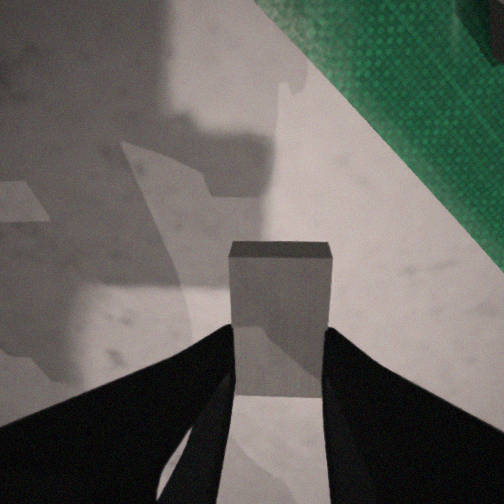

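execute_actions:
  actions:
    - {"rows":[[0,0,0,0,0,0,1,0,0.004,-0.012,0.015,0,-0.012,-0.53],[0,0,0,0,0,0,1,0,0.008,-0.026,0.03,0,-0.012,-0.53],[0,0,0,0,0,0,1,0,0.012,-0.04,0.045,0,-0.012,-0.53],[0,0,0,0,0,0,1,0,0.016,-0.054,0.06,0,-0.012,-0.53],[0,0,0,0,0,0,1,0,0.02,-0.068,0.075,0,-0.012,-0.53],[0,0,0,0,0,0,1,0,0.024,-0.082,0.09,0,-0.012,-0.53],[0,0,0,0,0,0,1,0,0.028,-0.096,0.102,0,-0.012,-0.53],[0,0,0,0,0,0,1,0,0.032,-0.11,0.112,0,-0.012,-0.53],[0,0,0,0,0,0,1,0,0.036,-0.124,0.12,0,-0.012,-0.53],[0,0,0,0,0,0,1,0,0.04,-0.138,0.127,0,-0.012,-0.53],[0,0,0,0,0,0,1,0,0.043,-0.15,0.131,0,-0.012,-0.53],[0,0,0,0,0,0,1,0,0.045,-0.161,0.131,0,-0.012,-0.53]],"steps":15}
  pictures: false

execute_actions:
  actions:
    - {"steps":10}
  pictures: false

Scene clock: 61.83 s of 5800.00 s.
left_arm: end_effector_position=(+0.3256, +0.1959, +0.2358) grip_measured=+1.000 end_effector_quat_wxyz=(+0.558, +0.199, +0.793, -0.141) | right_arm: end_effector_position=(+0.1999, -0.1048, +0.0271) grip_measured=-0.477 end_effector_quat_wxyz=(-0.016, -0.390, +0.921, -0.006)
Joint positions: left_arm=[-0.688  1.055  0.701  0.01  -0.012 -0.006  0.094] | right_arm=[ 0.853  1.762  1.104 -0.947 -0.002 -0.002  0.025]
Joint velocities: left_arm=[-0.022 -0.002  0.002  0.022 -0.007 -0.081  0.   ] | right_arm=[ 0.002  0.042 -0.139  0.125 -0.007 -0.037 -0.   ]
Joint torques (N m, as the arm reports them, + toward a larger angle): left_arm=[-0.05 -2.93  8.62  1.83 -0.02 -0.01] | right_arm=[-0.01 -7.94  6.17  0.12 -0.03 -0.08]
Motor temperatures (°C, as the motors report them): left_arm=[29 28 35 41 26 28] | right_arm=[25 41 32 27 25 28]
Steps of this call (steps 1 to 30: the robot went on to your last target; steps 31 to 90: nothing new was sent; then 1.60 s passed at rest; steps 91 to 105: all 15 steps of this action). Readings (joint positions):
91: left_arm=[-0.688 1.055 0.701 0.010 -0.012 -0.006] | right_arm=[0.853 1.703 1.292 -1.166 -0.002 -0.000]
92: left_arm=[-0.688 1.055 0.701 0.010 -0.012 -0.006] | right_arm=[0.853 1.703 1.290 -1.160 -0.002 -0.000]
94: left_arm=[-0.688 1.055 0.701 0.010 -0.012 -0.006] | right_arm=[0.853 1.703 1.274 -1.129 -0.002 -0.001]
98: left_arm=[-0.688 1.055 0.701 0.010 -0.012 -0.006] | right_arm=[0.853 1.720 1.208 -1.041 -0.002 -0.002]
105: the state above

Scene clock: 62.17 s of 5800.00 s.
left_arm: end_effector_position=(+0.3256, +0.1959, +0.2358) grip_measured=+1.000 end_effector_quat_wxyz=(+0.558, +0.199, +0.793, -0.141) | right_arm: end_effector_position=(+0.2043, -0.1002, +0.0261) grip_measured=-0.477 end_effector_quat_wxyz=(-0.004, -0.390, +0.921, -0.001)
Joint positions: left_arm=[-0.688  1.055  0.701  0.01  -0.012 -0.006  0.094] | right_arm=[ 0.853  1.763  1.1   -0.917 -0.002 -0.002  0.025]
Joint velocities: left_arm=[0.012 0.012 0.007 0.022 0.007 0.007 0.   ] | right_arm=[-0.017 -0.007 -0.002  0.095 -0.022  0.007 -0.001]
Joint torques (N m, as the arm reports them, + toward a larger angle): left_arm=[-0.03 -2.91  8.69  1.82 -0.01  0.03] | right_arm=[-0.02 -7.62  5.87 -0.08 -0.03 -0.08]
Motor temperatures (°C, as the motors report them): left_arm=[29 28 35 41 26 28] | right_arm=[25 41 32 27 25 28]
Steps of this call (steps 1 to 10: the robot went on to your last target). Readings (joint positions):
1: left_arm=[-0.688 1.055 0.701 0.010 -0.012 -0.006] | right_arm=[0.853 1.763 1.101 -0.944 -0.002 -0.002]
2: left_arm=[-0.688 1.055 0.701 0.010 -0.012 -0.006] | right_arm=[0.853 1.763 1.100 -0.941 -0.002 -0.002]
4: left_arm=[-0.688 1.055 0.701 0.010 -0.012 -0.006] | right_arm=[0.853 1.763 1.100 -0.930 -0.002 -0.002]
8: left_arm=[-0.688 1.055 0.701 0.010 -0.012 -0.006] | right_arm=[0.853 1.763 1.100 -0.919 -0.002 -0.002]
10: the state above

execute_actions:
  actions:
    - {"rows":[[0,0,0,0,0,0,1,0,0.004,0,0.01,0,0,-0.53],[0,0,0,0,0,0,1,0,0.008,0,0.016,0,0,-0.53],[0,0,0,0,0,0,1,0,0.012,0,0.022,0,0,-0.53],[0,0,0,0,0,0,1,0,0.015,0,0.026,0,0,-0.53],[0,0,0,0,0,0,1,0,0.018,0,0.026,0,0,-0.53],[0,0,0,0,0,0,1,0,0.021,0,0.026,0,0,-0.53],[0,0,0,0,0,0,1,0,0.024,0,0.026,0,0,-0.53],[0,0,0,0,0,0,1,0,0.027,0,0.026,0,0,-0.53]],"steps":15}
  pictures: false

Scene clock: 65.93 s of 5800.00 s.
left_arm: end_effector_position=(+0.3256, +0.1959, +0.2358) grip_measured=+1.000 end_effector_quat_wxyz=(+0.558, +0.199, +0.793, -0.141) | right_arm: end_effector_position=(+0.2075, -0.0969, +0.0223) grip_measured=-0.477 end_effector_quat_wxyz=(+0.000, -0.390, +0.921, +0.001)
Joint positions: left_arm=[-0.688  1.055  0.701  0.01  -0.012 -0.006  0.094] | right_arm=[ 0.853  1.776  1.1   -0.893 -0.002 -0.002  0.025]
Joint velocities: left_arm=[ 0.007 -0.002  0.012  0.022 -0.037 -0.037  0.   ] | right_arm=[-0.017  0.002 -0.012 -0.051  0.007  0.007 -0.002]
Joint torques (N m, as the arm reports them, + toward a larger angle): left_arm=[-0.09 -3.01  8.59  1.83 -0.01  0.01] | right_arm=[-0.04 -5.78  6.51  0.09 -0.04  0.  ]
Motor temperatures (°C, as the motors report them): left_arm=[29 28 35 42 26 28] | right_arm=[25 41 32 27 25 28]
Steps of this call (steps 1 to 30: the robot went on to your last target; steps 31 to 90: nothing new was sent; then 0.27 s passed at rest; steps 91 to 105: all 15 steps of this action). Readings (joint positions):
91: left_arm=[-0.688 1.055 0.701 0.010 -0.012 -0.006] | right_arm=[0.853 1.763 1.100 -0.914 -0.002 -0.002]
92: left_arm=[-0.688 1.055 0.701 0.010 -0.012 -0.006] | right_arm=[0.853 1.763 1.100 -0.913 -0.002 -0.002]
94: left_arm=[-0.688 1.055 0.701 0.010 -0.012 -0.006] | right_arm=[0.853 1.764 1.100 -0.906 -0.002 -0.002]
98: left_arm=[-0.688 1.055 0.701 0.010 -0.012 -0.006] | right_arm=[0.853 1.776 1.100 -0.893 -0.002 -0.002]
105: the state above

execute_actions:
  actions:
    - {"rows":[[0,0,0,0,0,0,1,0,0,0,0,0,0,-0.47],[0,0,0,0,0,0,1,0,0,0,0,0,0,-0.45],[0,0,0,0,0,0,1,0,0,0,0,0,0,-0.4],[0,0,0,0,0,0,1,0,0,0,0,0,0,-0.3],[0,0,0,0,0,0,1,0,0,0,0,0,0,-0.15]],"steps":9}
  pictures: false

execute_actions:
  actions:
    - {"rows":[[0,0,0,0,0,0,1,0,-0.012,0.03,-0.015,0,0,-0.15],[0,0,0,0,0,0,1,0,-0.022,0.045,-0.03,0,0,-0.15],[0,0,0,0,0,0,1,0,-0.03,0.06,-0.045,0,0,-0.15],[0,0,0,0,0,0,1,0,-0.038,0.075,-0.06,0,0,-0.15],[0,0,0,0,0,0,1,0,-0.046,0.09,-0.075,0,0,-0.15],[0,0,0,0,0,0,1,0,-0.054,0.105,-0.09,0,0,-0.15],[0,0,0,0,0,0,1,0,-0.06,0.12,-0.105,0,0,-0.15],[0,0,0,0,0,0,1,0,-0.066,0.14,-0.12,0,0,-0.15],[0,0,0,0,0,0,1,0,-0.072,0.16,-0.135,0,0,-0.15],[0,0,0,0,0,0,1,0,-0.078,0.18,-0.145,0,0,-0.15],[0,0,0,0,0,0,1,0,-0.082,0.2,-0.15,0,0,-0.15]],"steps":15}

Scene clock: 74.23 s of 5800.00 s.
left_arm: end_effector_position=(+0.3256, +0.1959, +0.2358) grip_measured=+1.000 end_effector_quat_wxyz=(+0.558, +0.199, +0.793, -0.141) | right_arm: end_effector_position=(+0.2073, -0.0971, +0.0223) grip_measured=-0.152 end_effector_quat_wxyz=(-0.000, -0.390, +0.921, +0.001)
Joint positions: left_arm=[-0.688  1.055  0.701  0.01  -0.012 -0.006  0.094] | right_arm=[ 0.853  1.776  1.1   -0.895 -0.002 -0.002  0.04 ]
Joint velocities: left_arm=[-0.022 -0.002  0.002 -0.022 -0.022 -0.081  0.   ] | right_arm=[ 0.007 -0.002 -0.022  0.037  0.022 -0.022 -0.   ]
Joint torques (N m, as the arm reports them, + toward a larger angle): left_arm=[-0.04 -2.97  8.59  1.82  0.    0.  ] | right_arm=[ 0.08 -7.67  6.52 -0.2  -0.02 -0.02]
Motor temperatures (°C, as the motors report them): left_arm=[29 28 35 42 26 28] | right_arm=[25 40 32 27 25 28]
Steps of this call (steps 1 to 15: the robot went on to your last target; steps 16 to 90: nothing new was sent; then 5.00 s passed at rest; steps 91 to 99: all 9 steps of this action). Readings (joint positions):
91: left_arm=[-0.688 1.055 0.701 0.010 -0.012 -0.006] | right_arm=[0.853 1.776 1.100 -0.894 -0.002 -0.002]
92: left_arm=[-0.688 1.055 0.701 0.010 -0.012 -0.006] | right_arm=[0.853 1.776 1.100 -0.894 -0.002 -0.002]
94: left_arm=[-0.688 1.055 0.701 0.010 -0.012 -0.006] | right_arm=[0.853 1.776 1.100 -0.894 -0.002 -0.002]
98: left_arm=[-0.688 1.055 0.701 0.010 -0.012 -0.006] | right_arm=[0.853 1.776 1.100 -0.895 -0.002 -0.002]
99: the state above

Scene clock: 74.73 s of 5800.00 s.
left_arm: end_effector_position=(+0.3256, +0.1959, +0.2358) grip_measured=+1.000 end_effector_quat_wxyz=(+0.558, +0.199, +0.793, -0.141) | right_arm: end_effector_position=(+0.2184, -0.0857, +0.1059) grip_measured=-0.152 end_effector_quat_wxyz=(+0.036, -0.390, +0.920, +0.016)
Joint positions: left_arm=[-0.688  1.055  0.701  0.01  -0.012 -0.006  0.094] | right_arm=[ 0.853  1.678  1.329 -1.142 -0.002 -0.002  0.04 ]
Joint velocities: left_arm=[-0.007  0.002 -0.027 -0.022 -0.007 -0.022  0.   ] | right_arm=[-0.007 -0.061  0.076 -0.168 -0.022  0.066 -0.   ]
Joint torques (N m, as the arm reports them, + toward a larger angle): left_arm=[-0.02 -3.11  8.55  1.84  0.    0.  ] | right_arm=[-0.01 -7.22  8.42 -0.24 -0.01 -0.01]
Motor temperatures (°C, as the motors report them): left_arm=[29 28 35 42 26 28] | right_arm=[25 40 32 27 25 28]
Steps of this call (steps 1 to 15: all 15 steps of this action). Readings (joint positions):
1: left_arm=[-0.688 1.055 0.701 0.010 -0.012 -0.006] | right_arm=[0.853 1.776 1.100 -0.895 -0.002 -0.002]
2: left_arm=[-0.688 1.055 0.701 0.010 -0.012 -0.006] | right_arm=[0.853 1.776 1.104 -0.904 -0.002 -0.002]
4: left_arm=[-0.688 1.055 0.701 0.010 -0.012 -0.006] | right_arm=[0.853 1.773 1.124 -0.938 -0.002 -0.002]
8: left_arm=[-0.688 1.055 0.701 0.010 -0.012 -0.006] | right_arm=[0.853 1.736 1.200 -1.027 -0.002 -0.002]
15: the state above

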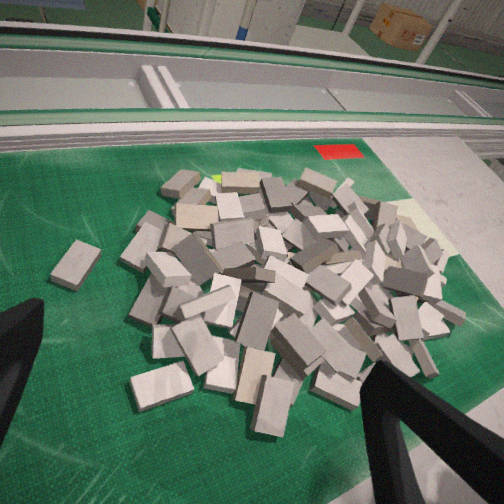

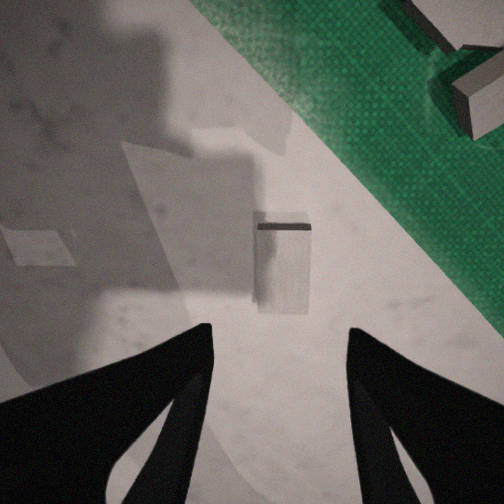

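execute_actions:
  actions:
    - {"rows":[[0,0,0,0,0,0,1,-0.015,0.005,0.04,-0.03,0,-0.01,-0.15],[0,0,0,0,0,0,1,-0.035,0.02,0.07,-0.04,0,-0.02,-0.15],[0,0,0,0,0,0,1,-0.06,0.04,0.105,-0.05,0,-0.03,-0.15],[0,0,0,0,0,0,1,-0.09,0.06,0.14,-0.06,0,-0.04,-0.15],[0,0,0,0,0,0,1,-0.12,0.08,0.18,-0.07,0,-0.05,-0.15],[0,0,0,0,0,0,1,-0.15,0.1,0.22,-0.08,0,-0.06,-0.15],[0,0,0,0,0,0,1,-0.18,0.12,0.26,-0.09,0,-0.07,-0.15],[0,0,0,0,0,0,1,-0.21,0.145,0.3,-0.1,0,-0.08,-0.15],[0,0,0,0,0,0,1,-0.24,0.17,0.34,-0.11,0,-0.09,-0.15],[0,0,0,0,0,0,1,-0.27,0.195,0.38,-0.12,0,-0.1,-0.15],[0,0,0,0,0,0,1,-0.3,0.22,0.42,-0.13,0,-0.1,-0.15],[0,0,0,0,0,0,1,-0.325,0.24,0.455,-0.14,0,-0.1,-0.15],[0,0,0,0,0,0,1,-0.345,0.26,0.485,-0.15,0,-0.1,-0.15],[0,0,0,0,0,0,1,-0.362,0.275,0.505,-0.16,0,-0.1,-0.15],[0,0,0,0,0,0,1,-0.374,0.285,0.519,-0.166,0,-0.1,-0.15]],"steps":15}
  pictures: false

execute_actions:
  actions:
    - {"steps":15}

Scene clock: 83.00 s of 5800.00 s.
left_arm: end_effector_position=(+0.3256, +0.1959, +0.2358) grip_measured=+1.000 end_effector_quat_wxyz=(+0.558, +0.199, +0.793, -0.141) | right_arm: end_effector_position=(+0.3728, -0.1633, +0.1489) grip_measured=-0.152 end_effector_quat_wxyz=(+0.052, -0.273, +0.960, +0.008)
Joint positions: left_arm=[-0.688  1.055  0.701  0.01  -0.012 -0.006  0.094] | right_arm=[ 0.433  1.999  1.907 -1.374 -0.005 -0.174  0.04 ]
Joint velocities: left_arm=[ 0.002 -0.002 -0.002 -0.007 -0.007  0.007  0.   ] | right_arm=[-0.75   0.584  0.745 -0.403  0.11  -0.154  0.   ]
Joint torques (N m, as the arm reports them, + toward a larger angle): left_arm=[ 0.08 -3.05  8.63  1.83 -0.02  0.01] | right_arm=[ 1.13 -9.97  8.71 -0.44 -0.04 -0.04]
Motor temperatures (°C, as the motors report them): left_arm=[29 28 35 42 26 28] | right_arm=[25 40 33 27 25 28]
Steps of this call (steps 1 to 30: the robot went on to your last target; steps 31 to 90: nothing new was sent; then 4.77 s passed at rest; steps 91 to 105: all 15 steps of this action). Readings (joint positions):
91: left_arm=[-0.688 1.055 0.701 0.010 -0.012 -0.006] | right_arm=[0.852 1.677 1.331 -1.191 -0.003 -0.005]
92: left_arm=[-0.688 1.055 0.701 0.010 -0.012 -0.006] | right_arm=[0.849 1.681 1.341 -1.199 -0.003 -0.011]
94: left_arm=[-0.688 1.055 0.701 0.010 -0.012 -0.006] | right_arm=[0.820 1.709 1.398 -1.229 -0.008 -0.031]
98: left_arm=[-0.688 1.055 0.701 0.010 -0.012 -0.006] | right_arm=[0.686 1.808 1.590 -1.276 -0.011 -0.091]
105: the state above

Scene clock: 83.50 s of 5800.00 s.
left_arm: end_effector_position=(+0.3256, +0.1959, +0.2358) grip_measured=+1.000 end_effector_quat_wxyz=(+0.558, +0.199, +0.793, -0.141) | right_arm: end_effector_position=(+0.3633, -0.1841, +0.1418) grip_measured=-0.152 end_effector_quat_wxyz=(+0.002, -0.267, +0.964, -0.002)
Joint positions: left_arm=[-0.688  1.055  0.701  0.01  -0.012 -0.006  0.094] | right_arm=[ 0.396  2.034  1.935 -1.468  0.003 -0.198  0.04 ]
Joint velocities: left_arm=[ 0.002 -0.022 -0.007  0.007 -0.081 -0.007  0.   ] | right_arm=[-0.007 -0.007  0.002  0.022  0.051 -0.037 -0.   ]
Joint torques (N m, as the arm reports them, + toward a larger angle): left_arm=[-0.17 -3.02  8.66  1.82  0.02  0.01] | right_arm=[  0.56 -10.28  10.2   -0.31  -0.05  -0.02]
Motor temperatures (°C, as the motors report them): left_arm=[29 28 35 42 26 28] | right_arm=[25 40 33 27 25 28]
Steps of this call (steps 1 to 15: the robot went on to your last target). Readings (joint positions):
1: left_arm=[-0.688 1.055 0.701 0.010 -0.012 -0.006] | right_arm=[0.411 2.014 1.925 -1.386 -0.002 -0.179]
2: left_arm=[-0.688 1.055 0.701 0.010 -0.012 -0.006] | right_arm=[0.395 2.024 1.933 -1.397 0.001 -0.182]
4: left_arm=[-0.688 1.055 0.701 0.010 -0.012 -0.006] | right_arm=[0.382 2.033 1.935 -1.421 0.005 -0.187]
8: left_arm=[-0.688 1.055 0.701 0.010 -0.012 -0.006] | right_arm=[0.392 2.034 1.935 -1.453 0.005 -0.194]
15: the state above

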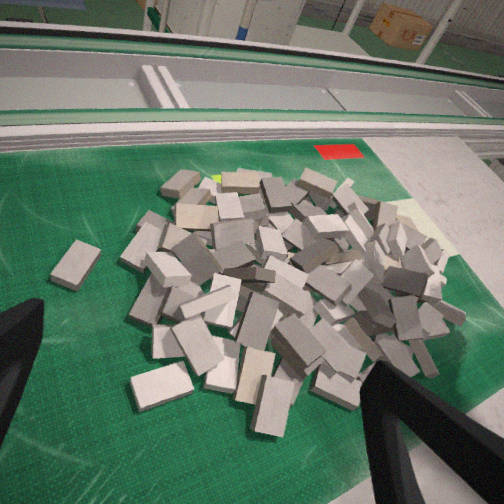

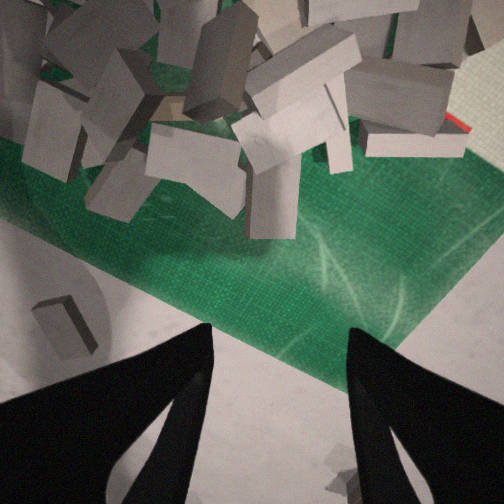

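zoom_image:
  camera: "cam_right_wrist"
  region: [120,0,480,260]

Region (120, 0, 480, 260) of cam_right_wrist's 504x504 image, scaled by 1.400, with more detail than that image has.

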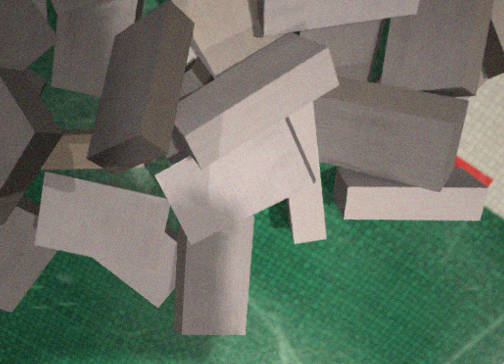

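execute_actions:
  actions:
    - {"rows":[[0,0,0,0,0,0,1,0.01,-0.005,-0.02,0.02,0,0,-0.2],[0,0,0,0,0,0,1,0.01,-0.01,-0.045,0.04,0,0,-0.25],[0,0,0,0,0,0,1,0.01,-0.015,-0.07,0.06,0,0,-0.3],[0,0,0,0,0,0,1,0.01,-0.02,-0.095,0.08,0,0,-0.3],[0,0,0,0,0,0,1,0.01,-0.025,-0.12,0.1,0,0,-0.3],[0,0,0,0,0,0,1,0.01,-0.03,-0.15,0.12,0,0,-0.3],[0,0,0,0,0,0,1,0.01,-0.033,-0.18,0.135,0,0,-0.3],[0,0,0,0,0,0,1,0.01,-0.033,-0.21,0.15,0,0,-0.3],[0,0,0,0,0,0,1,0.01,-0.033,-0.24,0.165,0,0,-0.3],[0,0,0,0,0,0,1,0.01,-0.033,-0.27,0.18,0,0,-0.3],[0,0,0,0,0,0,1,0.01,-0.033,-0.295,0.19,0,0,-0.3],[0,0,0,0,0,0,1,0.01,-0.033,-0.32,0.19,0,0,-0.3],[0,0,0,0,0,0,1,0.01,-0.033,-0.338,0.19,0,0,-0.3]],"steps":15}
  pictures: false

execute_actions:
  actions:
    - {"steps":12}

Scene clock: 99.63 s of 5800.00 s.
left_arm: end_effector_position=(+0.3256, +0.1959, +0.2358) grip_measured=+1.000 end_effector_quat_wxyz=(+0.558, +0.199, +0.793, -0.141) | right_arm: end_effector_position=(+0.3418, -0.1917, +0.0519) grip_measured=-0.298 end_effector_quat_wxyz=(-0.022, -0.268, +0.963, -0.003)
Joint positions: left_arm=[-0.688  1.055  0.701  0.01  -0.012 -0.006  0.094] | right_arm=[ 0.396  2.007  1.535 -1.144  0.003 -0.199  0.033]
Joint velocities: left_arm=[-0.012 -0.007 -0.022 -0.007 -0.007  0.022  0.   ] | right_arm=[-0.017 -0.002 -0.418  0.139  0.037  0.007 -0.001]
Joint torques (N m, as the arm reports them, + toward a larger angle): left_arm=[-0.07 -2.96  8.65  1.79  0.    0.02] | right_arm=[  0.96 -11.11   7.47   0.15  -0.01   0.  ]
Motor temperatures (°C, as the motors report them): left_arm=[29 28 36 42 26 28] | right_arm=[25 41 34 27 25 28]
Steps of this call (steps 1 to 15: the robot went on to your last target; steps 16 to 90: nothing new was sent; then 12.63 s passed at rest; steps 91 to 105: all 15 steps of this action). Readings (joint positions):
91: left_arm=[-0.688 1.055 0.701 0.010 -0.012 -0.006] | right_arm=[0.396 2.034 1.935 -1.469 0.003 -0.199]
92: left_arm=[-0.688 1.055 0.701 0.010 -0.012 -0.006] | right_arm=[0.396 2.033 1.929 -1.458 0.003 -0.199]
94: left_arm=[-0.688 1.055 0.701 0.010 -0.012 -0.006] | right_arm=[0.396 2.024 1.891 -1.413 0.003 -0.199]
98: left_arm=[-0.688 1.055 0.701 0.010 -0.012 -0.006] | right_arm=[0.396 2.008 1.760 -1.295 0.003 -0.199]
105: the state above

Scene clock: 100.03 s of 5800.00 s.
left_arm: end_effector_position=(+0.3256, +0.1959, +0.2358) grip_measured=+1.000 end_effector_quat_wxyz=(+0.558, +0.199, +0.793, -0.141) | right_arm: end_effector_position=(+0.3495, -0.1890, +0.0488) grip_measured=-0.298 end_effector_quat_wxyz=(-0.004, -0.268, +0.964, -0.002)
Joint positions: left_arm=[-0.688  1.055  0.701  0.01  -0.012 -0.006  0.094] | right_arm=[ 0.396  2.007  1.524 -1.097  0.003 -0.199  0.033]
Joint velocities: left_arm=[-0.017 -0.002 -0.017 -0.037  0.066  0.022  0.   ] | right_arm=[ 0.017 -0.007 -0.012  0.037 -0.022 -0.022 -0.001]
Joint torques (N m, as the arm reports them, + toward a larger angle): left_arm=[ 0.   -3.    8.52  1.81  0.02 -0.02] | right_arm=[  0.95 -11.19   6.28  -0.07  -0.02   0.  ]
Motor temperatures (°C, as the motors report them): left_arm=[29 28 36 42 26 28] | right_arm=[25 42 34 27 25 28]
Steps of this call (steps 1 to 12: the robot went on to your last target). Readings (joint positions):
1: left_arm=[-0.688 1.055 0.701 0.010 -0.012 -0.006] | right_arm=[0.396 2.007 1.526 -1.140 0.003 -0.199]
2: left_arm=[-0.688 1.055 0.701 0.010 -0.012 -0.006] | right_arm=[0.396 2.007 1.524 -1.136 0.003 -0.199]
4: left_arm=[-0.688 1.055 0.701 0.010 -0.012 -0.006] | right_arm=[0.396 2.007 1.524 -1.121 0.003 -0.199]
8: left_arm=[-0.688 1.055 0.701 0.010 -0.012 -0.006] | right_arm=[0.396 2.007 1.524 -1.103 0.003 -0.199]
12: the state above

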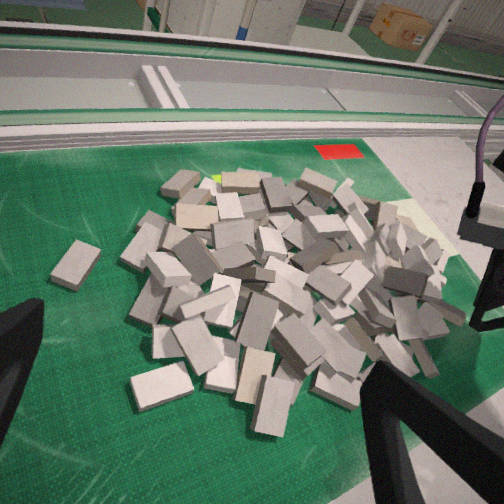

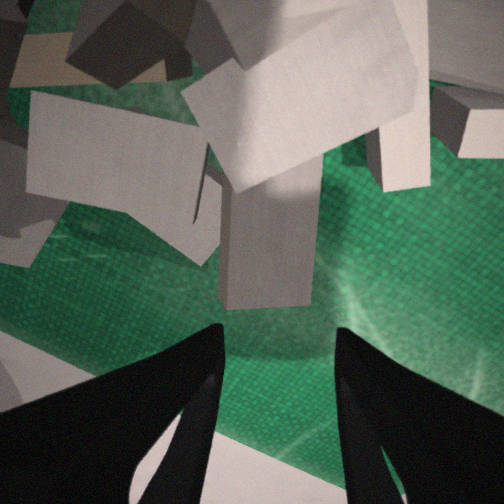

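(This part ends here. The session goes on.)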